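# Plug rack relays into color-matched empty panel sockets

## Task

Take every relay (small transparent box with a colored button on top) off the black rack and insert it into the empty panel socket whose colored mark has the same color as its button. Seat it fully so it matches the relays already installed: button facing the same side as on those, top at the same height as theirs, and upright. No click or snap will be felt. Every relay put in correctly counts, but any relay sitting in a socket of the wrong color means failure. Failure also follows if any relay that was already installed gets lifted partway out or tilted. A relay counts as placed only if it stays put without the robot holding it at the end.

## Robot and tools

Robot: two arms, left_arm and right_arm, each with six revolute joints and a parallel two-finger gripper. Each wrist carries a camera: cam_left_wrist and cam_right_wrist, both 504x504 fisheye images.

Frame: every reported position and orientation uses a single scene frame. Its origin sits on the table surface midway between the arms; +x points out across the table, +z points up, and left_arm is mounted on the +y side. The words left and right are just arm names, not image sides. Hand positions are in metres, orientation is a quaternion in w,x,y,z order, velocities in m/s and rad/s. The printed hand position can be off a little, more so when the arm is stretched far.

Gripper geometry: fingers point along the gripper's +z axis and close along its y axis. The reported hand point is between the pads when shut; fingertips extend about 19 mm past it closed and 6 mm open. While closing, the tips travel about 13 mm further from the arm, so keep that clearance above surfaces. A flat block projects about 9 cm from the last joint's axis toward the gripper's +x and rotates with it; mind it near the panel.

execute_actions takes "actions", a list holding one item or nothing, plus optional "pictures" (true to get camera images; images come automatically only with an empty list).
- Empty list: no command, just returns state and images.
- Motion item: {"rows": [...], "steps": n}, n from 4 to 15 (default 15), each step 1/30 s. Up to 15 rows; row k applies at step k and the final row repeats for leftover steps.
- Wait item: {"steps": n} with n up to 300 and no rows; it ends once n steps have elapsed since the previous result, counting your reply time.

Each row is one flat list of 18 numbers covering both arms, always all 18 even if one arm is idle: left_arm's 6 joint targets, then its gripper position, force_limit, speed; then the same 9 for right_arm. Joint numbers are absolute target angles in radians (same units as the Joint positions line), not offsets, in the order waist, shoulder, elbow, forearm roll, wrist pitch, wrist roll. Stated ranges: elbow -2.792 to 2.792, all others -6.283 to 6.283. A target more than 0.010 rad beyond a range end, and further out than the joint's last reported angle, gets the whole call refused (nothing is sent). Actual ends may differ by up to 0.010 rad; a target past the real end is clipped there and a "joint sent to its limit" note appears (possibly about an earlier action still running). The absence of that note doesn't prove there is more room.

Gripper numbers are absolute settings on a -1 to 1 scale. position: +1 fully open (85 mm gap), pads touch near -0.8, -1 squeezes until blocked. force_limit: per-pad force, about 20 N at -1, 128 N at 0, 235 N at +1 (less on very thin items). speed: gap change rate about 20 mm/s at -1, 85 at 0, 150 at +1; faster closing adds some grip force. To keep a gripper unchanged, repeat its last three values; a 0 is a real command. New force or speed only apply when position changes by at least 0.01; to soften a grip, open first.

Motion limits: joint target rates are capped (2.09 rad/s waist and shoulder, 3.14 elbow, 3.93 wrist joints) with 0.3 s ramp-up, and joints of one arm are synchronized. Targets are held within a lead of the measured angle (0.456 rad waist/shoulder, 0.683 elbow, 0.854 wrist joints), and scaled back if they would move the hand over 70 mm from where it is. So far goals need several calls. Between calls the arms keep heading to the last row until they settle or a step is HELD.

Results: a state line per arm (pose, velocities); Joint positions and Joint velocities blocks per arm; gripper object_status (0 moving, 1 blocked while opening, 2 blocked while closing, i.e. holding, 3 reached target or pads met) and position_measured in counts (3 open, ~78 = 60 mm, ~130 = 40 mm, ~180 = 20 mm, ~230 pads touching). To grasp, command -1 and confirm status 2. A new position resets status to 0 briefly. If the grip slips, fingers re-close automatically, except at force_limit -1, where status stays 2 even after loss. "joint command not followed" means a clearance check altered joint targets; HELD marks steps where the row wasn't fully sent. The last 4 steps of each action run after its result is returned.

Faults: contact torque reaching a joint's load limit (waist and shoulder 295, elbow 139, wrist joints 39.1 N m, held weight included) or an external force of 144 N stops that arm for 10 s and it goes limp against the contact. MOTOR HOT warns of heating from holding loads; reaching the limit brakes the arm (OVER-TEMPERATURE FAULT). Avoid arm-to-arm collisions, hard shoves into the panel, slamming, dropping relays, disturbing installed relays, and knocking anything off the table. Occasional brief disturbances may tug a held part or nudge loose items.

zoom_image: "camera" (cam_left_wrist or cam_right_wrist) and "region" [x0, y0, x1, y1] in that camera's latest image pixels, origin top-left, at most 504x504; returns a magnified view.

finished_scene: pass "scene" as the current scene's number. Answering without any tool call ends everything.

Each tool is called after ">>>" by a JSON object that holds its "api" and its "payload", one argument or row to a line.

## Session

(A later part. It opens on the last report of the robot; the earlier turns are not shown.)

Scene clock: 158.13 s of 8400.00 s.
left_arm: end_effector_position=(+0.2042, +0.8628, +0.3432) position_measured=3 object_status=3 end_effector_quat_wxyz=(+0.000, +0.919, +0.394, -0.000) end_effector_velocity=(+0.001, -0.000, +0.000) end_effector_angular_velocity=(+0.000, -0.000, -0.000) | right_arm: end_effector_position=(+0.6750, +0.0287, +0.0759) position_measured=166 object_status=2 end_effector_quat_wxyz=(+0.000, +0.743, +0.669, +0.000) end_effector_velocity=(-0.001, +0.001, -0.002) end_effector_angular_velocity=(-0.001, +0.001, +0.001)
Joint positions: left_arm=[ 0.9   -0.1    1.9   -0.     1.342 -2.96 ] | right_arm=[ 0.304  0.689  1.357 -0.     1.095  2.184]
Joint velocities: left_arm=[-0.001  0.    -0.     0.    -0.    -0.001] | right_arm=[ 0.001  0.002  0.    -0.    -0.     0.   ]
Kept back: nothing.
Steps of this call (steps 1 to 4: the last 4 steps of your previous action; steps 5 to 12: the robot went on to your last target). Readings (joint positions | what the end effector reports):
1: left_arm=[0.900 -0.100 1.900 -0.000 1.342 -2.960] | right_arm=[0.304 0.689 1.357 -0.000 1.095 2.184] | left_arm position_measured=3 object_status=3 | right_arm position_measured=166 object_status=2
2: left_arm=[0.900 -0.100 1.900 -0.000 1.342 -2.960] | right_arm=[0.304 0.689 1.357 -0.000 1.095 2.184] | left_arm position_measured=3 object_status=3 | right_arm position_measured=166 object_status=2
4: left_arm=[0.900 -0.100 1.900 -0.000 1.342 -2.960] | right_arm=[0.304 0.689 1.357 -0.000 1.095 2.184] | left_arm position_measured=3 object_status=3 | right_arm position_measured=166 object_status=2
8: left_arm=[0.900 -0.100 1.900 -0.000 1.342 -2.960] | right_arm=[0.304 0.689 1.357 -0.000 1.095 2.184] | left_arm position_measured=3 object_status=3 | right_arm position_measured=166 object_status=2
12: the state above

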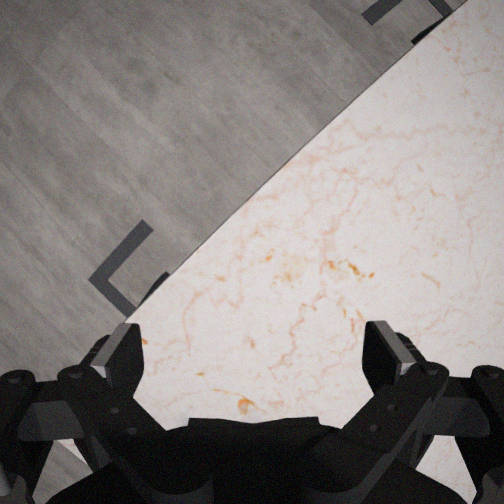

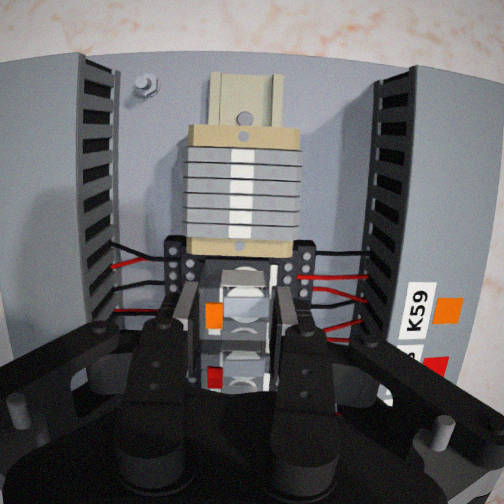

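>>> {"api": "execute_actions", "payload": {
  "actions": [
    {"rows":[[0.9,-0.1,1.9,0,1.3416,-2.96,1,0,0,0.3040,0.6867,1.3549,0,1.0999,2.1836,-1,-0.4,-0.3],[0.9,-0.1,1.9,0,1.3416,-2.96,1,0,0,0.3040,0.6867,1.3549,0,1.0999,2.1836,-1,-0.4,-0.3],[0.9,-0.1,1.9,0,1.3416,-2.96,1,0,0,0.3040,0.6867,1.3549,0,1.0999,2.1836,-1,-0.4,-0.3],[0.9,-0.1,1.9,0,1.3416,-2.96,1,0,0,0.3042,0.6530,1.3222,0,1.1664,2.1838,-1,-0.4,-0.3]],"steps":15}
  ]
}}

>>> {"api": "execute_actions", "payload": {
  "actions": [
    {"steps":8}
  ],
  "pictures": true
}}

>>> {"api": "zoom_image", "payload": {
  "camera": "cam_right_wrist",
  "region": [130,130,360,360]
}}

Scene clock: 159.83 s of 8400.00 s.
left_arm: end_effector_position=(+0.2042, +0.8628, +0.3432) position_measured=3 object_status=3 end_effector_quat_wxyz=(+0.000, +0.919, +0.394, -0.000) end_effector_velocity=(-0.001, +0.000, -0.000) end_effector_angular_velocity=(+0.000, -0.000, +0.003) | right_arm: end_effector_position=(+0.6741, +0.0286, +0.1257) position_measured=166 object_status=2 end_effector_quat_wxyz=(-0.000, +0.743, +0.669, -0.000) end_effector_velocity=(-0.000, -0.000, -0.001) end_effector_angular_velocity=(-0.002, +0.002, +0.000)
Joint positions: left_arm=[ 0.9   -0.1    1.9   -0.     1.342 -2.96 ] | right_arm=[0.304 0.653 1.323 0.    1.166 2.184]
Joint velocities: left_arm=[ 0.002 -0.     0.     0.    -0.001 -0.001] | right_arm=[-0.     0.002 -0.    -0.001  0.002  0.   ]
Steps of this call (steps 1 to 15: the robot went on to your last target; steps 16 to 40: nothing new was sent; steps 41 to 51: the first 11 steps of this action). Readings (joint positions | what the end effector reports):
41: left_arm=[0.900 -0.100 1.900 -0.000 1.342 -2.960] | right_arm=[0.304 0.689 1.357 -0.000 1.095 2.184] | left_arm position_measured=3 object_status=3 | right_arm position_measured=166 object_status=2
42: left_arm=[0.900 -0.100 1.900 -0.000 1.342 -2.960] | right_arm=[0.304 0.688 1.357 0.000 1.097 2.184] | left_arm position_measured=3 object_status=3 | right_arm position_measured=166 object_status=2
44: left_arm=[0.900 -0.100 1.900 -0.000 1.342 -2.960] | right_arm=[0.304 0.688 1.355 0.000 1.099 2.184] | left_arm position_measured=3 object_status=3 | right_arm position_measured=166 object_status=2
48: left_arm=[0.900 -0.100 1.900 -0.000 1.342 -2.960] | right_arm=[0.304 0.654 1.322 0.000 1.163 2.184] | left_arm position_measured=3 object_status=3 | right_arm position_measured=166 object_status=2
51: the state above

Scene clock: 160.10 s of 8400.00 s.
left_arm: end_effector_position=(+0.2042, +0.8628, +0.3432) position_measured=3 object_status=3 end_effector_quat_wxyz=(+0.000, +0.919, +0.394, -0.000) end_effector_velocity=(-0.000, -0.000, +0.000) end_effector_angular_velocity=(-0.000, +0.000, +0.000) | right_arm: end_effector_position=(+0.6743, +0.0286, +0.1259) position_measured=166 object_status=2 end_effector_quat_wxyz=(+0.000, +0.743, +0.669, +0.000) end_effector_velocity=(-0.000, -0.000, +0.000) end_effector_angular_velocity=(-0.000, -0.000, -0.001)
Joint positions: left_arm=[ 0.9   -0.1    1.9   -0.     1.342 -2.96 ] | right_arm=[0.304 0.653 1.322 0.    1.166 2.184]
Joint velocities: left_arm=[ 0.    -0.001  0.     0.     0.     0.   ] | right_arm=[-0.    -0.     0.    -0.     0.     0.001]
Kept back: nothing.
Steps of this call (steps 1 to 4: the last 4 steps of your previous action; steps 5 to 8: the robot went on to your last target). Readings (joint positions | what the end effector reports):
1: left_arm=[0.900 -0.100 1.900 -0.000 1.342 -2.960] | right_arm=[0.304 0.653 1.323 0.000 1.166 2.184] | left_arm position_measured=3 object_status=3 | right_arm position_measured=166 object_status=2
2: left_arm=[0.900 -0.100 1.900 -0.000 1.342 -2.960] | right_arm=[0.304 0.653 1.322 0.000 1.166 2.184] | left_arm position_measured=3 object_status=3 | right_arm position_measured=166 object_status=2
4: left_arm=[0.900 -0.100 1.900 -0.000 1.342 -2.960] | right_arm=[0.304 0.653 1.322 0.000 1.166 2.184] | left_arm position_measured=3 object_status=3 | right_arm position_measured=166 object_status=2
8: the state above

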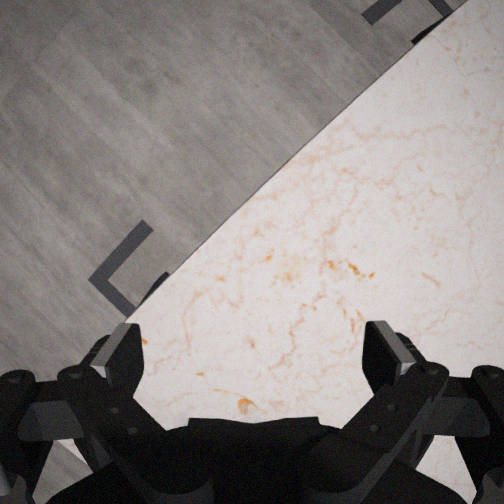

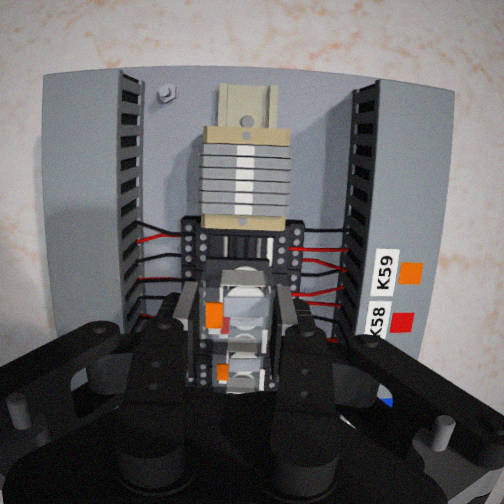

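Region (130, 130, 360, 360) of cam_right_wrist's 504x504 image, scaled by 2.191, with more detail than that image has.

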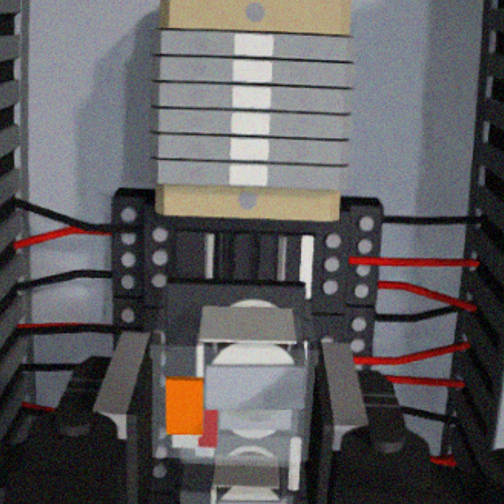

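>>> {"api": "execute_actions", "payload": {
  "actions": [
    {"rows":[[0.9,-0.1,1.9,0,1.3416,-2.96,1,0,0,-0.0932,0.4951,1.5859,0,1.0606,-1.4610,-1,-0.4,-0.3]],"steps":15}
  ]
}}

>>> {"api": "execute_actions", "payload": {
  "actions": [
    {"steps":35}
  ],
  "pictures": true
}}

Scene clock: 160.63 s of 8400.00 s.
left_arm: end_effector_position=(+0.2042, +0.8628, +0.3432) position_measured=3 object_status=3 end_effector_quat_wxyz=(+0.000, +0.919, +0.394, -0.000) end_effector_velocity=(-0.000, +0.000, +0.000) end_effector_angular_velocity=(-0.000, +0.000, +0.001) | right_arm: end_effector_position=(+0.6994, -0.1188, +0.1266) position_measured=166 object_status=2 end_effector_quat_wxyz=(-0.000, +0.652, +0.758, -0.001) end_effector_velocity=(+0.034, -0.473, +0.003) end_effector_angular_velocity=(+0.002, -0.002, +1.222)
Joint positions: left_arm=[ 0.9   -0.1    1.9   -0.     1.342 -2.96 ] | right_arm=[ 0.138  0.588  1.433 -0.     1.123  1.761]
Joint velocities: left_arm=[ 0.001 -0.    -0.     0.     0.001  0.   ] | right_arm=[-0.54  -0.217  0.359 -0.001 -0.144 -1.761]
Steps of this call (steps 1 to 5: the robot went on to your last target; steps 6 to 16: the first 11 steps of this action). Readings (joint positions | what the end effector reports):
6: left_arm=[0.900 -0.100 1.900 -0.000 1.342 -2.960] | right_arm=[0.304 0.653 1.322 0.000 1.166 2.184] | left_arm position_measured=3 object_status=3 | right_arm position_measured=166 object_status=2
7: left_arm=[0.900 -0.100 1.900 -0.000 1.342 -2.960] | right_arm=[0.301 0.652 1.324 0.000 1.166 2.177] | left_arm position_measured=3 object_status=3 | right_arm position_measured=166 object_status=2
9: left_arm=[0.900 -0.100 1.900 -0.000 1.342 -2.960] | right_arm=[0.275 0.642 1.342 0.000 1.159 2.121] | left_arm position_measured=3 object_status=3 | right_arm position_measured=166 object_status=2
13: left_arm=[0.900 -0.100 1.900 -0.000 1.342 -2.960] | right_arm=[0.194 0.610 1.395 -0.000 1.138 1.928] | left_arm position_measured=3 object_status=3 | right_arm position_measured=166 object_status=2
16: the state above

Scene clock: 161.80 s of 8400.00 s.
left_arm: end_effector_position=(+0.2042, +0.8628, +0.3432) position_measured=3 object_status=3 end_effector_quat_wxyz=(+0.000, +0.919, +0.394, -0.000) end_effector_velocity=(-0.000, -0.000, -0.000) end_effector_angular_velocity=(-0.001, +0.001, +0.002) | right_arm: end_effector_position=(+0.6868, -0.3141, +0.1259) position_measured=166 object_status=2 end_effector_quat_wxyz=(-0.000, -0.707, +0.707, +0.000) end_effector_velocity=(-0.000, +0.000, +0.001) end_effector_angular_velocity=(+0.000, -0.001, +0.005)
Joint positions: left_arm=[ 0.9   -0.1    1.9   -0.     1.342 -2.96 ] | right_arm=[-0.093  0.495  1.586  0.     1.061 -1.461]
Joint velocities: left_arm=[ 0.     0.     0.001 -0.     0.    -0.002] | right_arm=[ 0.    -0.001  0.     0.    -0.    -0.005]
Kept back: nothing.
Steps of this call (steps 1 to 4: the last 4 steps of your previous action; steps 5 to 35: the robot went on to your last target). Readings (joint positions | what the end effector reports):
1: left_arm=[0.900 -0.100 1.900 -0.000 1.342 -2.960] | right_arm=[0.119 0.580 1.445 -0.000 1.118 1.700] | left_arm position_measured=3 object_status=3 | right_arm position_measured=166 object_status=2
2: left_arm=[0.900 -0.100 1.900 -0.000 1.342 -2.960] | right_arm=[0.102 0.573 1.456 -0.000 1.113 1.635] | left_arm position_measured=3 object_status=3 | right_arm position_measured=166 object_status=2
4: left_arm=[0.900 -0.100 1.900 -0.000 1.342 -2.960] | right_arm=[0.068 0.560 1.479 -0.000 1.104 1.494] | left_arm position_measured=3 object_status=3 | right_arm position_measured=166 object_status=2
8: left_arm=[0.900 -0.100 1.900 -0.000 1.342 -2.960] | right_arm=[0.006 0.535 1.520 -0.000 1.087 1.151] | left_arm position_measured=3 object_status=3 | right_arm position_measured=166 object_status=2
35: the state above

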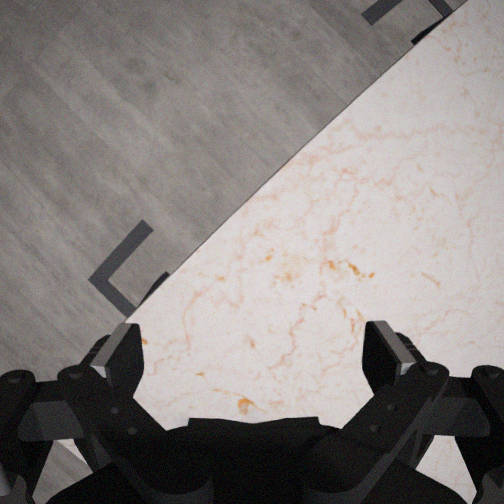

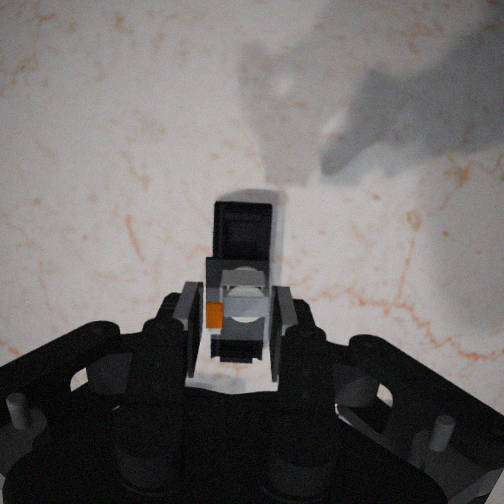

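>>> {"api": "execute_actions", "payload": {
  "actions": [
    {"rows":[[0.9,-0.1,1.9,0,1.3416,-2.96,1,0,0,-0.0932,0.5395,1.6203,0,0.9818,-1.4610,-1,-0.4,-0.3]],"steps":14}
  ]
}}

>>> {"api": "execute_actions", "payload": {
  "actions": [
    {"steps":8}
  ],
  "pictures": true
}}

Scene clock: 162.23 s of 8400.00 s.
left_arm: end_effector_position=(+0.2042, +0.8628, +0.3432) position_measured=3 object_status=3 end_effector_quat_wxyz=(+0.000, +0.919, +0.394, -0.000) end_effector_velocity=(+0.000, -0.000, -0.000) end_effector_angular_velocity=(+0.000, -0.000, -0.001) | right_arm: end_effector_position=(+0.6878, -0.3141, +0.0746) position_measured=166 object_status=2 end_effector_quat_wxyz=(-0.000, -0.707, +0.707, -0.000) end_effector_velocity=(+0.000, -0.001, +0.000) end_effector_angular_velocity=(-0.001, -0.000, -0.001)
Joint positions: left_arm=[ 0.9   -0.1    1.9   -0.     1.342 -2.96 ] | right_arm=[-0.093  0.54   1.62  -0.     0.982 -1.461]
Joint velocities: left_arm=[-0.    -0.     0.     0.    -0.     0.001] | right_arm=[-0.001 -0.     0.    -0.001 -0.    -0.   ]
Steps of this call (steps 1 to 3: the robot went on to your last target; steps 4 to 13: the first 10 steps of this action). Readings (joint positions | what the end effector reports):
4: left_arm=[0.900 -0.100 1.900 -0.000 1.342 -2.960] | right_arm=[-0.093 0.495 1.586 0.000 1.060 -1.461] | left_arm position_measured=3 object_status=3 | right_arm position_measured=166 object_status=2
5: left_arm=[0.900 -0.100 1.900 -0.000 1.342 -2.960] | right_arm=[-0.093 0.498 1.588 0.000 1.054 -1.461] | left_arm position_measured=3 object_status=3 | right_arm position_measured=166 object_status=2
7: left_arm=[0.900 -0.100 1.900 -0.000 1.342 -2.960] | right_arm=[-0.093 0.524 1.610 0.000 1.007 -1.461] | left_arm position_measured=3 object_status=3 | right_arm position_measured=166 object_status=2
11: left_arm=[0.900 -0.100 1.900 -0.000 1.342 -2.960] | right_arm=[-0.093 0.540 1.620 -0.000 0.982 -1.461] | left_arm position_measured=3 object_status=3 | right_arm position_measured=166 object_status=2
13: the state above

Scene clock: 162.50 s of 8400.00 s.
left_arm: end_effector_position=(+0.2042, +0.8628, +0.3432) position_measured=3 object_status=3 end_effector_quat_wxyz=(+0.000, +0.919, +0.394, -0.000) end_effector_velocity=(+0.001, +0.000, +0.000) end_effector_angular_velocity=(+0.001, -0.001, -0.001) | right_arm: end_effector_position=(+0.6877, -0.3141, +0.0747) position_measured=166 object_status=2 end_effector_quat_wxyz=(-0.000, -0.707, +0.707, +0.000) end_effector_velocity=(-0.000, +0.000, +0.001) end_effector_angular_velocity=(+0.000, -0.001, +0.000)
Joint positions: left_arm=[ 0.9   -0.1    1.9   -0.     1.342 -2.96 ] | right_arm=[-0.093  0.54   1.62  -0.     0.982 -1.461]
Joint velocities: left_arm=[-0.001 -0.    -0.    -0.    -0.001  0.001] | right_arm=[ 0.    -0.001  0.     0.    -0.    -0.   ]
Kept back: nothing.
Steps of this call (steps 1 to 4: the last 4 steps of your previous action; steps 5 to 8: the robot went on to your last target). Readings (joint positions | what the end effector reports):
1: left_arm=[0.900 -0.100 1.900 -0.000 1.342 -2.960] | right_arm=[-0.093 0.540 1.620 -0.000 0.982 -1.461] | left_arm position_measured=3 object_status=3 | right_arm position_measured=166 object_status=2
2: left_arm=[0.900 -0.100 1.900 -0.000 1.342 -2.960] | right_arm=[-0.093 0.540 1.620 -0.000 0.982 -1.461] | left_arm position_measured=3 object_status=3 | right_arm position_measured=166 object_status=2
4: left_arm=[0.900 -0.100 1.900 -0.000 1.342 -2.960] | right_arm=[-0.093 0.540 1.620 -0.000 0.982 -1.461] | left_arm position_measured=3 object_status=3 | right_arm position_measured=166 object_status=2
8: the state above

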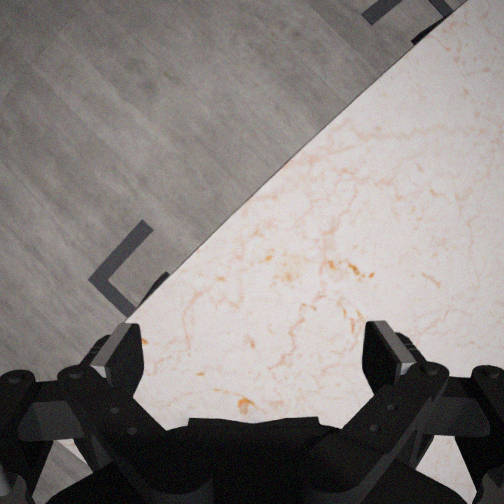

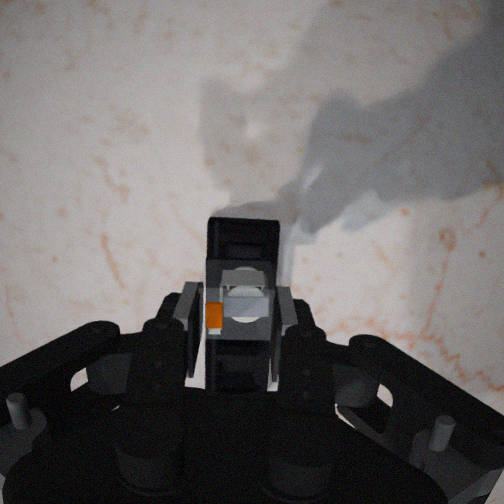

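>>> {"api": "execute_actions", "payload": {
  "actions": [
    {"rows":[[0.9,-0.1,1.9,0,1.3416,-2.96,1,0,0,-0.0932,0.5450,1.6246,0,0.9720,-1.4610,-1,-0.4,-0.3],[0.9,-0.1,1.9,0,1.3416,-2.96,1,0,0,-0.0932,0.5450,1.6246,0,0.9720,-1.4610,-1,-0.4,-0.3],[0.9,-0.1,1.9,0,1.3416,-2.96,1,0,0,-0.0932,0.5500,1.6284,0,0.9632,-1.4610,-1,-0.4,-0.3],[0.9,-0.1,1.9,0,1.3416,-2.96,1,0,0,-0.0932,0.5500,1.6284,0,0.9632,-1.4610,-1,-0.4,-0.3],[0.9,-0.1,1.9,0,1.3416,-2.96,1,0,0,-0.0932,0.5550,1.6323,0,0.9543,-1.4610,-1,-0.4,-0.3],[0.9,-0.1,1.9,0,1.3416,-2.96,1,0,0,-0.0932,0.5550,1.6323,0,0.9543,-1.4610,-1,-0.4,-0.3],[0.9,-0.1,1.9,0,1.3416,-2.96,1,0,0,-0.0932,0.5600,1.6362,0,0.9454,-1.4610,-1,-0.4,-0.3]],"steps":13}
  ]
}}

>>> {"api": "execute_actions", "payload": {
  "actions": [
    {"rows":[[0.9,-0.1,1.9,0,1.3416,-2.96,1,0,0,-0.0932,0.5600,1.6362,0,0.9454,-1.4610,-0.2,0,0]],"steps":15}
  ],
  "pictures": true
}}

>>> {"api": "zoom_image", "payload": {
  "camera": "cam_right_wrist",
  "region": [130,130,360,360]
}}

Scene clock: 163.13 s of 8400.00 s.
left_arm: end_effector_position=(+0.2042, +0.8628, +0.3432) position_measured=3 object_status=3 end_effector_quat_wxyz=(+0.000, +0.919, +0.394, -0.000) end_effector_velocity=(-0.000, +0.000, +0.000) end_effector_angular_velocity=(+0.001, -0.000, +0.001) | right_arm: end_effector_position=(+0.6868, -0.3141, +0.0517) position_measured=166 object_status=2 end_effector_quat_wxyz=(-0.000, -0.707, +0.707, +0.000) end_effector_velocity=(-0.019, -0.004, -0.050) end_effector_angular_velocity=(-0.010, +0.048, +0.003)
Joint positions: left_arm=[ 0.9   -0.1    1.9   -0.     1.342 -2.96 ] | right_arm=[-0.093  0.56   1.636  0.     0.946 -1.461]
Joint velocities: left_arm=[ 0.001  0.    -0.001  0.     0.    -0.001] | right_arm=[-0.     0.041  0.039 -0.006 -0.032  0.   ]
Steps of this call (steps 1 to 10: the robot went on to your last target; steps 11 to 19: the first 9 steps of this action). Readings (joint positions | what the end effector reports):
11: left_arm=[0.900 -0.100 1.900 -0.000 1.342 -2.960] | right_arm=[-0.093 0.540 1.620 0.000 0.982 -1.461] | left_arm position_measured=3 object_status=3 | right_arm position_measured=166 object_status=2
12: left_arm=[0.900 -0.100 1.900 -0.000 1.342 -2.960] | right_arm=[-0.093 0.542 1.622 0.000 0.976 -1.461] | left_arm position_measured=3 object_status=3 | right_arm position_measured=166 object_status=2
14: left_arm=[0.900 -0.100 1.900 -0.000 1.342 -2.960] | right_arm=[-0.093 0.547 1.627 0.000 0.967 -1.461] | left_arm position_measured=3 object_status=3 | right_arm position_measured=166 object_status=2
18: left_arm=[0.900 -0.100 1.900 -0.000 1.342 -2.960] | right_arm=[-0.093 0.557 1.634 0.000 0.949 -1.461] | left_arm position_measured=3 object_status=3 | right_arm position_measured=166 object_status=2
19: the state above

Scene clock: 163.63 s of 8400.00 s.
left_arm: end_effector_position=(+0.2042, +0.8628, +0.3432) position_measured=3 object_status=3 end_effector_quat_wxyz=(+0.000, +0.919, +0.394, -0.000) end_effector_velocity=(+0.000, -0.001, -0.000) end_effector_angular_velocity=(-0.001, +0.001, -0.002) | right_arm: end_effector_position=(+0.6869, -0.3141, +0.0513) position_measured=154 object_status=0 end_effector_quat_wxyz=(-0.000, -0.707, +0.707, +0.000) end_effector_velocity=(-0.000, +0.000, +0.001) end_effector_angular_velocity=(+0.000, -0.001, +0.000)
Joint positions: left_arm=[ 0.9   -0.1    1.9   -0.     1.342 -2.96 ] | right_arm=[-0.093  0.56   1.636  0.     0.945 -1.461]
Joint velocities: left_arm=[-0.001  0.     0.    -0.     0.001  0.001] | right_arm=[ 0.    -0.001  0.    -0.    -0.    -0.   ]
Steps of this call (steps 1 to 4: the last 4 steps of your previous action; steps 5 to 15: the first 11 steps of this action). Readings (joint positions | what the end effector reports):
5: left_arm=[0.900 -0.100 1.900 -0.000 1.342 -2.960] | right_arm=[-0.093 0.560 1.636 0.000 0.945 -1.461] | left_arm position_measured=3 object_status=3 | right_arm position_measured=166 object_status=0
6: left_arm=[0.900 -0.100 1.900 -0.000 1.342 -2.960] | right_arm=[-0.093 0.560 1.636 0.000 0.945 -1.461] | left_arm position_measured=3 object_status=3 | right_arm position_measured=166 object_status=0
8: left_arm=[0.900 -0.100 1.900 -0.000 1.342 -2.960] | right_arm=[-0.093 0.560 1.636 0.000 0.945 -1.461] | left_arm position_measured=3 object_status=3 | right_arm position_measured=158 object_status=0
12: left_arm=[0.900 -0.100 1.900 -0.000 1.342 -2.960] | right_arm=[-0.093 0.560 1.636 0.000 0.945 -1.461] | left_arm position_measured=3 object_status=3 | right_arm position_measured=155 object_status=0
15: the state above

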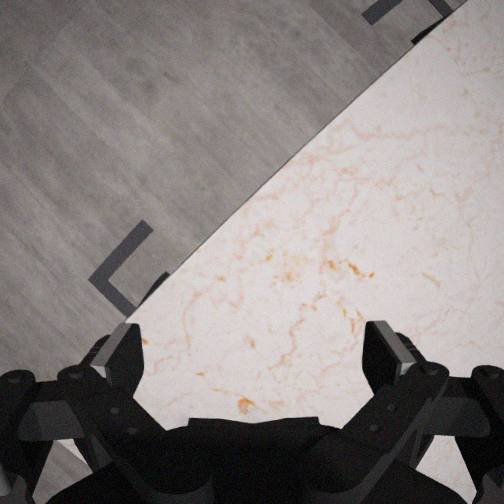

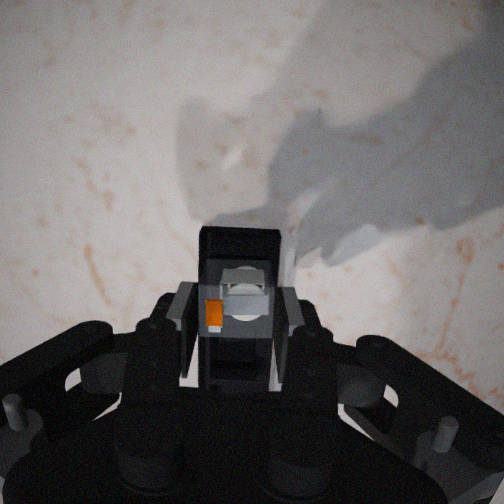

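Region (130, 130, 360, 360) of cam_right_wrist's 504x504 image, scaled by 2.191, with more detail than that image has.

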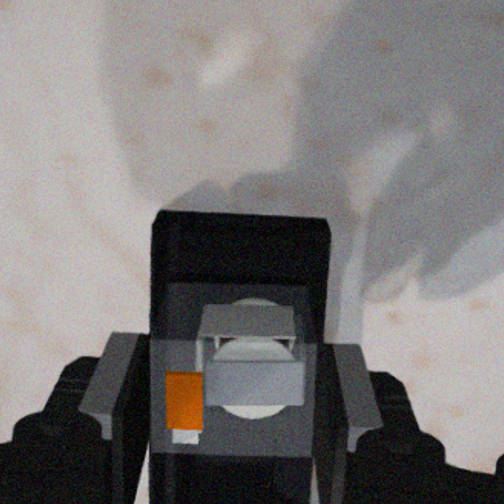

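>>> {"api": "execute_actions", "payload": {
  "actions": [
    {"rows":[[0.9,-0.1,1.9,0,1.3416,-2.96,1,0,0,-0.0932,0.5602,1.6364,0,0.9450,-1.4610,-1,-0.1,-0.5]],"steps":15}
  ]
}}

>>> {"api": "execute_actions", "payload": {
  "actions": [
    {"steps":10}
  ],
  "pictures": true
}}

>>> {"api": "zoom_image", "payload": {
  "camera": "cam_right_wrist",
  "region": [130,130,360,360]
}}

Scene clock: 164.17 s of 8400.00 s.
left_arm: end_effector_position=(+0.2042, +0.8628, +0.3432) position_measured=3 object_status=3 end_effector_quat_wxyz=(+0.000, +0.919, +0.394, -0.000) end_effector_velocity=(+0.000, -0.000, +0.000) end_effector_angular_velocity=(+0.000, -0.000, -0.001) | right_arm: end_effector_position=(+0.6870, -0.3141, +0.0513) position_measured=167 object_status=0 end_effector_quat_wxyz=(+0.000, -0.707, +0.707, -0.000) end_effector_velocity=(-0.000, +0.000, +0.001) end_effector_angular_velocity=(+0.000, -0.000, +0.000)
Joint positions: left_arm=[ 0.9   -0.1    1.9   -0.     1.342 -2.96 ] | right_arm=[-0.093  0.56   1.636  0.     0.945 -1.461]
Joint velocities: left_arm=[-0.    -0.    -0.    -0.     0.001  0.001] | right_arm=[ 0.    -0.001  0.001 -0.    -0.     0.   ]
Steps of this call (steps 1 to 4: the last 4 steps of your previous action; step 5: the robot went on to your last target; steps 6 to 16: the first 11 steps of this action). Readings (joint positions | what the end effector reports):
6: left_arm=[0.900 -0.100 1.900 -0.000 1.342 -2.960] | right_arm=[-0.093 0.560 1.636 0.000 0.945 -1.461] | left_arm position_measured=3 object_status=3 | right_arm position_measured=154 object_status=0
7: left_arm=[0.900 -0.100 1.900 -0.000 1.342 -2.960] | right_arm=[-0.093 0.560 1.636 0.000 0.945 -1.461] | left_arm position_measured=3 object_status=3 | right_arm position_measured=155 object_status=0
9: left_arm=[0.900 -0.100 1.900 -0.000 1.342 -2.960] | right_arm=[-0.093 0.560 1.636 0.000 0.945 -1.461] | left_arm position_measured=3 object_status=3 | right_arm position_measured=160 object_status=0
13: left_arm=[0.900 -0.100 1.900 -0.000 1.342 -2.960] | right_arm=[-0.093 0.560 1.636 0.000 0.945 -1.461] | left_arm position_measured=3 object_status=3 | right_arm position_measured=167 object_status=0
16: the state above

Scene clock: 164.50 s of 8400.00 s.
left_arm: end_effector_position=(+0.2042, +0.8628, +0.3432) position_measured=3 object_status=3 end_effector_quat_wxyz=(+0.000, +0.919, +0.394, -0.000) end_effector_velocity=(+0.000, +0.000, +0.000) end_effector_angular_velocity=(+0.001, -0.001, -0.000) | right_arm: end_effector_position=(+0.6869, -0.3141, +0.0512) position_measured=167 object_status=2 end_effector_quat_wxyz=(+0.000, -0.707, +0.707, -0.000) end_effector_velocity=(+0.000, +0.000, +0.001) end_effector_angular_velocity=(-0.000, -0.001, +0.001)
Joint positions: left_arm=[ 0.9   -0.1    1.9   -0.     1.342 -2.96 ] | right_arm=[-0.093  0.56   1.636  0.     0.945 -1.461]
Joint velocities: left_arm=[-0. -0. -0.  0. -0. -0.] | right_arm=[ 0.001 -0.001  0.    -0.    -0.     0.   ]
Kept back: nothing.
Steps of this call (steps 1 to 4: the last 4 steps of your previous action; steps 5 to 10: the robot went on to your last target). Readings (joint positions | what the end effector reports):
1: left_arm=[0.900 -0.100 1.900 -0.000 1.342 -2.960] | right_arm=[-0.093 0.560 1.636 0.000 0.945 -1.461] | left_arm position_measured=3 object_status=3 | right_arm position_measured=167 object_status=2
2: left_arm=[0.900 -0.100 1.900 -0.000 1.342 -2.960] | right_arm=[-0.093 0.560 1.636 0.000 0.945 -1.461] | left_arm position_measured=3 object_status=3 | right_arm position_measured=167 object_status=2
4: left_arm=[0.900 -0.100 1.900 -0.000 1.342 -2.960] | right_arm=[-0.093 0.560 1.636 0.000 0.945 -1.461] | left_arm position_measured=3 object_status=3 | right_arm position_measured=167 object_status=2
8: left_arm=[0.900 -0.100 1.900 -0.000 1.342 -2.960] | right_arm=[-0.093 0.560 1.636 0.000 0.945 -1.461] | left_arm position_measured=3 object_status=3 | right_arm position_measured=167 object_status=2
10: the state above

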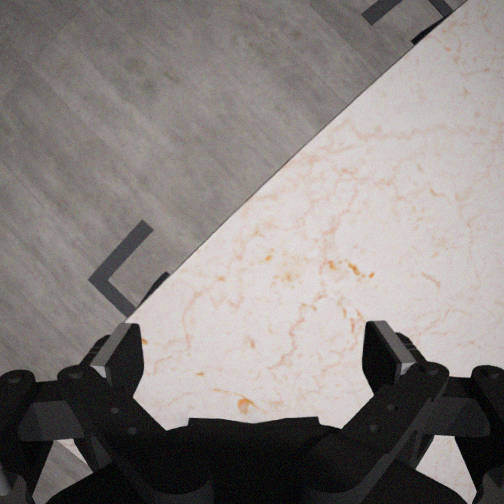

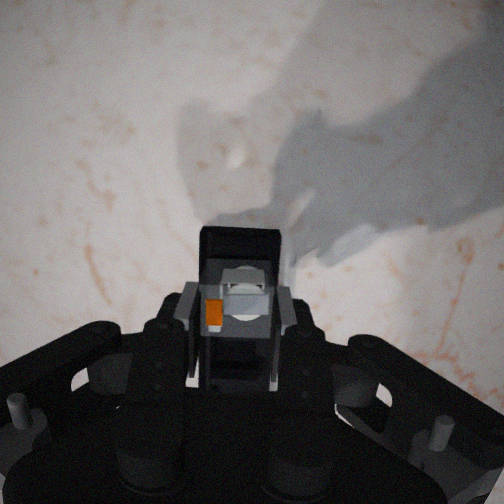

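Region (130, 130, 360, 360) of cam_right_wrist's 504x504 image, scaled by 2.191, with more detail than that image has.

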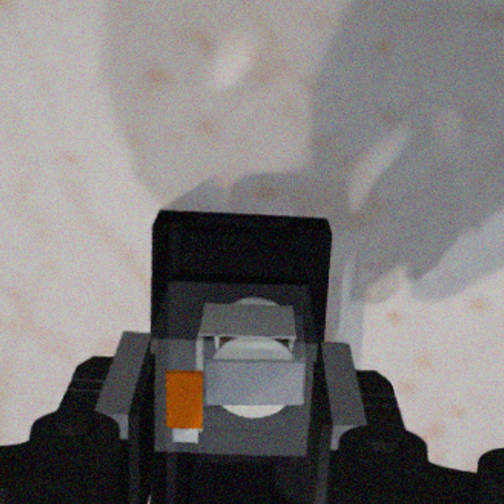

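>>> {"api": "execute_actions", "payload": {
  "actions": [
    {"rows":[[0.9,-0.1,1.9,0,1.3416,-2.96,1,0,0,-0.0932,0.5550,1.6323,0,0.9543,-1.4610,-1,-0.1,-0.5],[0.9,-0.1,1.9,0,1.3416,-2.96,1,0,0,-0.0932,0.5550,1.6323,0,0.9543,-1.4610,-1,-0.1,-0.5],[0.9,-0.1,1.9,0,1.3416,-2.96,1,0,0,-0.0932,0.5450,1.6246,0,0.9720,-1.4610,-1,-0.1,-0.5],[0.9,-0.1,1.9,0,1.3416,-2.96,1,0,0,-0.0932,0.5450,1.6246,0,0.9720,-1.4610,-1,-0.1,-0.5],[0.9,-0.1,1.9,0,1.3416,-2.96,1,0,0,-0.0932,0.4951,1.5859,0,1.0606,-1.4610,-1,-0.1,-0.5]],"steps":15}
  ]
}}

>>> {"api": "execute_actions", "payload": {
  "actions": [
    {"rows":[[0.9,-0.1,1.9,0,1.3416,-2.96,1,0,0,0.3042,0.6530,1.3222,0,1.1664,2.1838,-1,-0.1,-0.5]],"steps":15}
  ]
}}

>>> {"api": "execute_actions", "payload": {
  "actions": [
    {"steps":33}
  ]
}}

>>> {"api": "execute_actions", "payload": {
  "actions": [
    {"rows":[[0.9,-0.1,1.9,0,1.3416,-2.96,1,0,0,0.3040,0.6839,1.3520,0,1.1056,2.1836,-1,-0.1,-0.5]],"steps":14}
  ]
}}

>>> {"api": "execute_actions", "payload": {
  "actions": [
    {"steps":10}
  ],
  "pictures": true
}}

>>> {"api": "zoom_image", "payload": {
  "camera": "cam_right_wrist",
  "region": [130,130,360,360]
}}

Scene clock: 165.17 s of 8400.00 s.
left_arm: end_effector_position=(+0.2042, +0.8628, +0.3432) position_measured=3 object_status=3 end_effector_quat_wxyz=(+0.000, +0.919, +0.394, -0.000) end_effector_velocity=(+0.000, -0.000, +0.000) end_effector_angular_velocity=(-0.001, +0.001, -0.001) | right_arm: end_effector_position=(+0.6868, -0.3141, +0.1262) position_measured=167 object_status=2 end_effector_quat_wxyz=(+0.000, -0.707, +0.707, -0.000) end_effector_velocity=(-0.011, -0.002, -0.015) end_effector_angular_velocity=(-0.006, +0.032, +0.002)
Joint positions: left_arm=[ 0.9   -0.1    1.9   -0.     1.342 -2.96 ] | right_arm=[-0.093  0.495  1.586  0.     1.06  -1.461]
Joint velocities: left_arm=[-0.     0.    -0.001 -0.     0.001  0.   ] | right_arm=[ 0.     0.009  0.015 -0.003  0.008  0.   ]
Steps of this call (steps 1 to 9: the robot went on to your last target; steps 10 to 20: the first 11 steps of this action). Readings (joint positions | what the end effector reports):
10: left_arm=[0.900 -0.100 1.900 -0.000 1.342 -2.960] | right_arm=[-0.093 0.560 1.636 0.000 0.945 -1.461] | left_arm position_measured=3 object_status=3 | right_arm position_measured=167 object_status=2
11: left_arm=[0.900 -0.100 1.900 -0.000 1.342 -2.960] | right_arm=[-0.093 0.558 1.635 -0.000 0.949 -1.461] | left_arm position_measured=3 object_status=3 | right_arm position_measured=167 object_status=2
13: left_arm=[0.900 -0.100 1.900 -0.000 1.342 -2.960] | right_arm=[-0.093 0.552 1.630 -0.000 0.961 -1.461] | left_arm position_measured=3 object_status=3 | right_arm position_measured=167 object_status=2
17: left_arm=[0.900 -0.100 1.900 -0.000 1.342 -2.960] | right_arm=[-0.093 0.511 1.597 -0.000 1.034 -1.461] | left_arm position_measured=3 object_status=3 | right_arm position_measured=167 object_status=2
20: the state above

Scene clock: 165.67 s of 8400.00 s.
left_arm: end_effector_position=(+0.2042, +0.8628, +0.3432) position_measured=3 object_status=3 end_effector_quat_wxyz=(+0.000, +0.919, +0.394, -0.000) end_effector_velocity=(-0.000, -0.000, -0.000) end_effector_angular_velocity=(-0.001, +0.001, -0.002) | right_arm: end_effector_position=(+0.7013, -0.1709, +0.1272) position_measured=167 object_status=2 end_effector_quat_wxyz=(+0.000, -0.608, +0.794, -0.000) end_effector_velocity=(+0.000, +0.467, +0.000) end_effector_angular_velocity=(+0.000, +0.001, -1.253)
Joint positions: left_arm=[ 0.9   -0.1    1.9   -0.     1.342 -2.96 ] | right_arm=[ 0.078  0.563  1.473 -0.     1.106 -1.025]
Joint velocities: left_arm=[0.    0.    0.001 0.    0.001 0.002] | right_arm=[ 0.54   0.216 -0.359  0.     0.144  1.793]
Steps of this call (steps 1 to 4: the last 4 steps of your previous action; steps 5 to 15: the first 11 steps of this action). Readings (joint positions | what the end effector reports):
5: left_arm=[0.900 -0.100 1.900 -0.000 1.342 -2.960] | right_arm=[-0.093 0.495 1.586 0.000 1.061 -1.461] | left_arm position_measured=3 object_status=3 | right_arm position_measured=167 object_status=2
6: left_arm=[0.900 -0.100 1.900 -0.000 1.342 -2.960] | right_arm=[-0.090 0.496 1.584 -0.000 1.062 -1.454] | left_arm position_measured=3 object_status=3 | right_arm position_measured=167 object_status=2
8: left_arm=[0.900 -0.100 1.900 -0.000 1.342 -2.960] | right_arm=[-0.064 0.506 1.566 -0.000 1.068 -1.398] | left_arm position_measured=3 object_status=3 | right_arm position_measured=167 object_status=2
12: left_arm=[0.900 -0.100 1.900 -0.000 1.342 -2.960] | right_arm=[0.020 0.540 1.511 -0.000 1.091 -1.197] | left_arm position_measured=3 object_status=3 | right_arm position_measured=167 object_status=2
15: the state above

Scene clock: 166.77 s of 8400.00 s.
left_arm: end_effector_position=(+0.2042, +0.8628, +0.3432) position_measured=3 object_status=3 end_effector_quat_wxyz=(+0.000, +0.919, +0.394, -0.000) end_effector_velocity=(+0.000, -0.000, -0.000) end_effector_angular_velocity=(-0.000, +0.000, -0.001) | right_arm: end_effector_position=(+0.6743, +0.0286, +0.1258) position_measured=167 object_status=2 end_effector_quat_wxyz=(-0.000, +0.742, +0.670, -0.000) end_effector_velocity=(+0.000, +0.000, +0.002) end_effector_angular_velocity=(+0.001, -0.002, -0.118)
Joint positions: left_arm=[ 0.9   -0.1    1.9   -0.     1.342 -2.96 ] | right_arm=[ 0.304  0.653  1.322 -0.     1.166  2.181]
Joint velocities: left_arm=[-0.001  0.     0.001 -0.    -0.     0.001] | right_arm=[ 0.    -0.002 -0.     0.     0.     0.118]
Kept back: nothing.
Steps of this call (steps 1 to 4: the last 4 steps of your previous action; steps 5 to 33: the robot went on to your last target). Readings (joint positions | what the end effector reports):
1: left_arm=[0.900 -0.100 1.900 -0.000 1.342 -2.960] | right_arm=[0.096 0.570 1.461 -0.000 1.111 -0.963] | left_arm position_measured=3 object_status=3 | right_arm position_measured=167 object_status=2
2: left_arm=[0.900 -0.100 1.900 -0.000 1.342 -2.960] | right_arm=[0.113 0.577 1.449 -0.000 1.116 -0.898] | left_arm position_measured=3 object_status=3 | right_arm position_measured=167 object_status=2
4: left_arm=[0.900 -0.100 1.900 -0.000 1.342 -2.960] | right_arm=[0.147 0.590 1.427 -0.000 1.124 -0.756] | left_arm position_measured=3 object_status=3 | right_arm position_measured=167 object_status=2
8: left_arm=[0.900 -0.100 1.900 -0.000 1.342 -2.960] | right_arm=[0.207 0.614 1.387 -0.000 1.140 -0.419] | left_arm position_measured=3 object_status=3 | right_arm position_measured=167 object_status=2
33: the state above

Scene clock: 167.10 s of 8400.00 s.
left_arm: end_effector_position=(+0.2042, +0.8628, +0.3432) position_measured=3 object_status=3 end_effector_quat_wxyz=(+0.000, +0.919, +0.394, -0.000) end_effector_velocity=(+0.001, -0.000, -0.000) end_effector_angular_velocity=(-0.000, +0.000, -0.002) | right_arm: end_effector_position=(+0.6751, +0.0289, +0.0830) position_measured=167 object_status=2 end_effector_quat_wxyz=(+0.000, +0.743, +0.669, -0.000) end_effector_velocity=(-0.001, -0.002, -0.001) end_effector_angular_velocity=(-0.000, +0.002, -0.003)
Joint positions: left_arm=[ 0.9   -0.1    1.9   -0.     1.342 -2.96 ] | right_arm=[ 0.304  0.684  1.352 -0.     1.106  2.184]
Joint velocities: left_arm=[-0.002  0.     0.    -0.    -0.    -0.   ] | right_arm=[-0.002 -0.001  0.004  0.001 -0.001  0.   ]
Steps of this call (steps 1 to 10: the first 10 steps of this action). Readings (joint positions | what the end effector reports):
1: left_arm=[0.900 -0.100 1.900 -0.000 1.342 -2.960] | right_arm=[0.304 0.653 1.322 0.000 1.166 2.183] | left_arm position_measured=3 object_status=3 | right_arm position_measured=167 object_status=2
2: left_arm=[0.900 -0.100 1.900 -0.000 1.342 -2.960] | right_arm=[0.304 0.656 1.325 0.000 1.160 2.183] | left_arm position_measured=3 object_status=3 | right_arm position_measured=167 object_status=2
4: left_arm=[0.900 -0.100 1.900 -0.000 1.342 -2.960] | right_arm=[0.304 0.678 1.347 0.000 1.118 2.183] | left_arm position_measured=3 object_status=3 | right_arm position_measured=167 object_status=2
8: left_arm=[0.900 -0.100 1.900 -0.000 1.342 -2.960] | right_arm=[0.304 0.685 1.352 -0.000 1.106 2.184] | left_arm position_measured=3 object_status=3 | right_arm position_measured=167 object_status=2
10: the state above

Scene clock: 167.43 s of 8400.00 s.
left_arm: end_effector_position=(+0.2042, +0.8628, +0.3432) position_measured=3 object_status=3 end_effector_quat_wxyz=(+0.000, +0.919, +0.394, -0.000) end_effector_velocity=(+0.001, +0.000, -0.000) end_effector_angular_velocity=(+0.002, -0.001, -0.002) | right_arm: end_effector_position=(+0.6751, +0.0288, +0.0831) position_measured=167 object_status=2 end_effector_quat_wxyz=(+0.000, +0.743, +0.669, +0.000) end_effector_velocity=(-0.000, -0.000, -0.001) end_effector_angular_velocity=(-0.000, +0.001, -0.000)
Joint positions: left_arm=[ 0.9   -0.1    1.9   -0.     1.342 -2.96 ] | right_arm=[ 0.304  0.684  1.352 -0.     1.106  2.184]
Joint velocities: left_arm=[-0.002 -0.     0.     0.    -0.003  0.   ] | right_arm=[-0.     0.001  0.     0.    -0.     0.   ]
Kept back: nothing.
Steps of this call (steps 1 to 4: the last 4 steps of your previous action; steps 5 to 10: the robot went on to your last target). Readings (joint positions | what the end effector reports):
1: left_arm=[0.900 -0.100 1.900 -0.000 1.342 -2.960] | right_arm=[0.304 0.684 1.352 -0.000 1.106 2.184] | left_arm position_measured=3 object_status=3 | right_arm position_measured=167 object_status=2
2: left_arm=[0.900 -0.100 1.900 -0.000 1.342 -2.960] | right_arm=[0.304 0.684 1.352 -0.000 1.106 2.184] | left_arm position_measured=3 object_status=3 | right_arm position_measured=167 object_status=2
4: left_arm=[0.900 -0.100 1.900 -0.000 1.342 -2.960] | right_arm=[0.304 0.684 1.352 -0.000 1.106 2.184] | left_arm position_measured=3 object_status=3 | right_arm position_measured=167 object_status=2
8: left_arm=[0.900 -0.100 1.900 -0.000 1.342 -2.960] | right_arm=[0.304 0.684 1.352 -0.000 1.106 2.184] | left_arm position_measured=3 object_status=3 | right_arm position_measured=167 object_status=2
10: the state above

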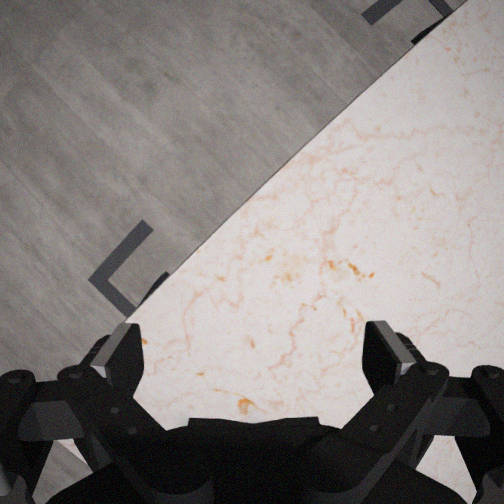

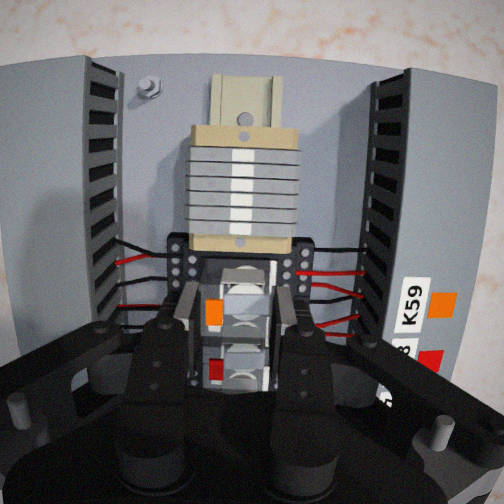

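Region (130, 130, 360, 360) of cam_right_wrist's 504x504 image, scaled by 2.191, with more detail than that image has.

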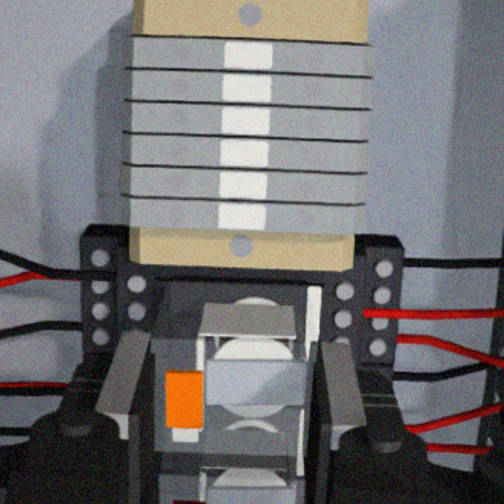

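>>> {"api": "execute_actions", "payload": {
  "actions": [
    {"rows":[[0.9,-0.1,1.9,0,1.3416,-2.96,1,0,0,0.3037,0.6837,1.3525,0,1.1054,2.1833,-1,-0.1,-0.5],[0.9,-0.1,1.9,0,1.3416,-2.96,1,0,0,0.3037,0.6837,1.3525,0,1.1054,2.1833,-1,-0.1,-0.5],[0.9,-0.1,1.9,0,1.3416,-2.96,1,0,0,0.3037,0.6851,1.3540,0,1.1025,2.1833,-1,-0.1,-0.5],[0.9,-0.1,1.9,0,1.3416,-2.96,1,0,0,0.3037,0.6851,1.3540,0,1.1025,2.1833,-1,-0.1,-0.5],[0.9,-0.1,1.9,0,1.3416,-2.96,1,0,0,0.3037,0.6865,1.3554,0,1.0997,2.1833,-1,-0.1,-0.5],[0.9,-0.1,1.9,0,1.3416,-2.96,1,0,0,0.3037,0.6865,1.3554,0,1.0997,2.1833,-1,-0.1,-0.5],[0.9,-0.1,1.9,0,1.3416,-2.96,1,0,0,0.3037,0.6872,1.3562,0,1.0982,2.1833,-1,-0.1,-0.5],[0.9,-0.1,1.9,0,1.3416,-2.96,1,0,0,0.3037,0.6872,1.3562,0,1.0982,2.1833,-1,-0.1,-0.5],[0.9,-0.1,1.9,0,1.3416,-2.96,1,0,0,0.3037,0.6879,1.3569,0,1.0968,2.1833,-1,-0.1,-0.5],[0.9,-0.1,1.9,0,1.3416,-2.96,1,0,0,0.3037,0.6879,1.3569,0,1.0968,2.1833,-1,-0.1,-0.5],[0.9,-0.1,1.9,0,1.3416,-2.96,1,0,0,0.3037,0.6883,1.3573,0,1.0961,2.1833,-1,-0.1,-0.5]],"steps":15}
  ]
}}

>>> {"api": "execute_actions", "payload": {
  "actions": [
    {"steps":12}
  ],
  "pictures": true
}}

>>> {"api": "zoom_image", "payload": {
  "camera": "cam_right_wrist",
  "region": [130,130,360,360]
}}

Scene clock: 171.27 s of 8400.00 s.
left_arm: end_effector_position=(+0.2042, +0.8628, +0.3432) position_measured=3 object_status=3 end_effector_quat_wxyz=(+0.000, +0.919, +0.394, -0.000) end_effector_velocity=(-0.000, +0.000, +0.000) end_effector_angular_velocity=(-0.000, +0.000, +0.000) | right_arm: end_effector_position=(+0.6750, +0.0284, +0.0776) position_measured=167 object_status=2 end_effector_quat_wxyz=(+0.000, +0.743, +0.669, +0.000) end_effector_velocity=(-0.000, -0.001, -0.009) end_effector_angular_velocity=(-0.002, +0.002, +0.002)
Joint positions: left_arm=[ 0.9   -0.1    1.9   -0.     1.342 -2.96 ] | right_arm=[0.304 0.687 1.357 0.    1.097 2.184]
Joint velocities: left_arm=[ 0.001 -0.    -0.     0.     0.001  0.001] | right_arm=[-0.001  0.007  0.006 -0.001 -0.011 -0.002]
Steps of this call (steps 1 to 15: the robot went on to your last target; steps 16 to 90: nothing new was sent; then 0.47 s passed at rest; steps 91 to 101: the first 11 steps of this action). Readings (joint positions | what the end effector reports):
91: left_arm=[0.900 -0.100 1.900 -0.000 1.342 -2.960] | right_arm=[0.304 0.684 1.352 0.000 1.106 2.184] | left_arm position_measured=3 object_status=3 | right_arm position_measured=167 object_status=2
92: left_arm=[0.900 -0.100 1.900 -0.000 1.342 -2.960] | right_arm=[0.304 0.684 1.352 0.000 1.105 2.184] | left_arm position_measured=3 object_status=3 | right_arm position_measured=167 object_status=2
94: left_arm=[0.900 -0.100 1.900 -0.000 1.342 -2.960] | right_arm=[0.304 0.684 1.353 0.000 1.103 2.184] | left_arm position_measured=3 object_status=3 | right_arm position_measured=167 object_status=2
98: left_arm=[0.900 -0.100 1.900 -0.000 1.342 -2.960] | right_arm=[0.304 0.687 1.356 0.000 1.099 2.184] | left_arm position_measured=3 object_status=3 | right_arm position_measured=167 object_status=2
101: the state above

Scene clock: 171.67 s of 8400.00 s.
left_arm: end_effector_position=(+0.2042, +0.8628, +0.3432) position_measured=3 object_status=3 end_effector_quat_wxyz=(+0.000, +0.919, +0.394, -0.000) end_effector_velocity=(-0.000, -0.000, -0.000) end_effector_angular_velocity=(-0.001, +0.001, +0.001) | right_arm: end_effector_position=(+0.6749, +0.0283, +0.0768) position_measured=167 object_status=2 end_effector_quat_wxyz=(-0.000, +0.743, +0.669, +0.000) end_effector_velocity=(-0.000, +0.000, +0.000) end_effector_angular_velocity=(-0.000, -0.001, +0.001)
Joint positions: left_arm=[ 0.9   -0.1    1.9   -0.     1.342 -2.96 ] | right_arm=[0.304 0.688 1.357 0.    1.096 2.183]
Joint velocities: left_arm=[-0.     0.    -0.     0.     0.001 -0.001] | right_arm=[ 0.    -0.     0.    -0.001  0.    -0.   ]
Kept back: nothing.
Steps of this call (steps 1 to 4: the last 4 steps of your previous action; steps 5 to 12: the robot went on to your last target). Readings (joint positions | what the end effector reports):
1: left_arm=[0.900 -0.100 1.900 -0.000 1.342 -2.960] | right_arm=[0.304 0.688 1.357 0.000 1.097 2.183] | left_arm position_measured=3 object_status=3 | right_arm position_measured=167 object_status=2
2: left_arm=[0.900 -0.100 1.900 -0.000 1.342 -2.960] | right_arm=[0.304 0.688 1.357 0.000 1.096 2.183] | left_arm position_measured=3 object_status=3 | right_arm position_measured=167 object_status=2
4: left_arm=[0.900 -0.100 1.900 -0.000 1.342 -2.960] | right_arm=[0.304 0.688 1.357 0.000 1.096 2.183] | left_arm position_measured=3 object_status=3 | right_arm position_measured=167 object_status=2
8: left_arm=[0.900 -0.100 1.900 -0.000 1.342 -2.960] | right_arm=[0.304 0.688 1.357 0.000 1.096 2.183] | left_arm position_measured=3 object_status=3 | right_arm position_measured=167 object_status=2
12: the state above

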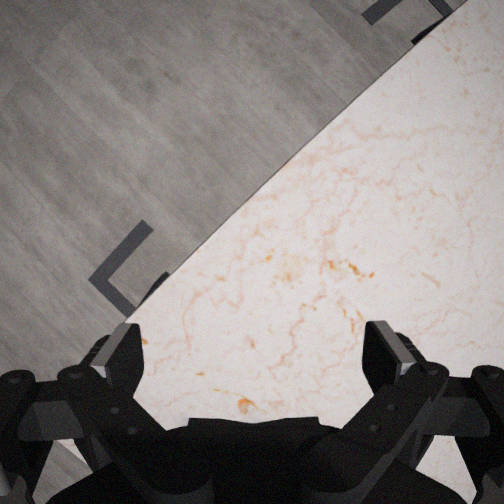

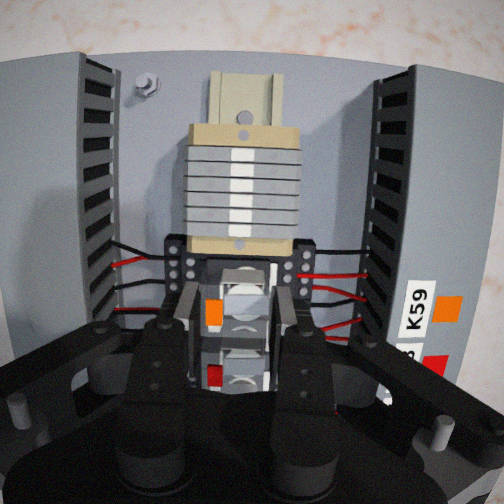

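Region (130, 130, 360, 360) of cam_right_wrist's 504x504 image, scaled by 2.191, with more detail than that image has.

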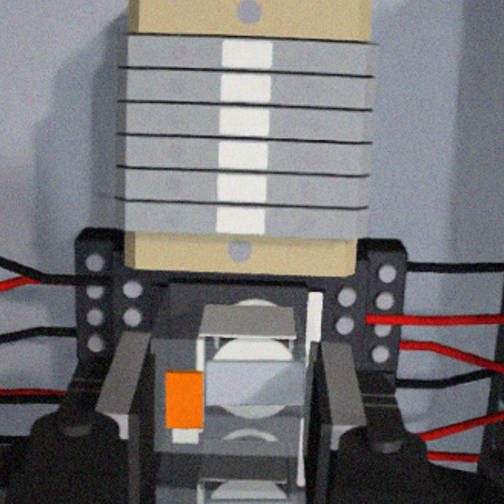

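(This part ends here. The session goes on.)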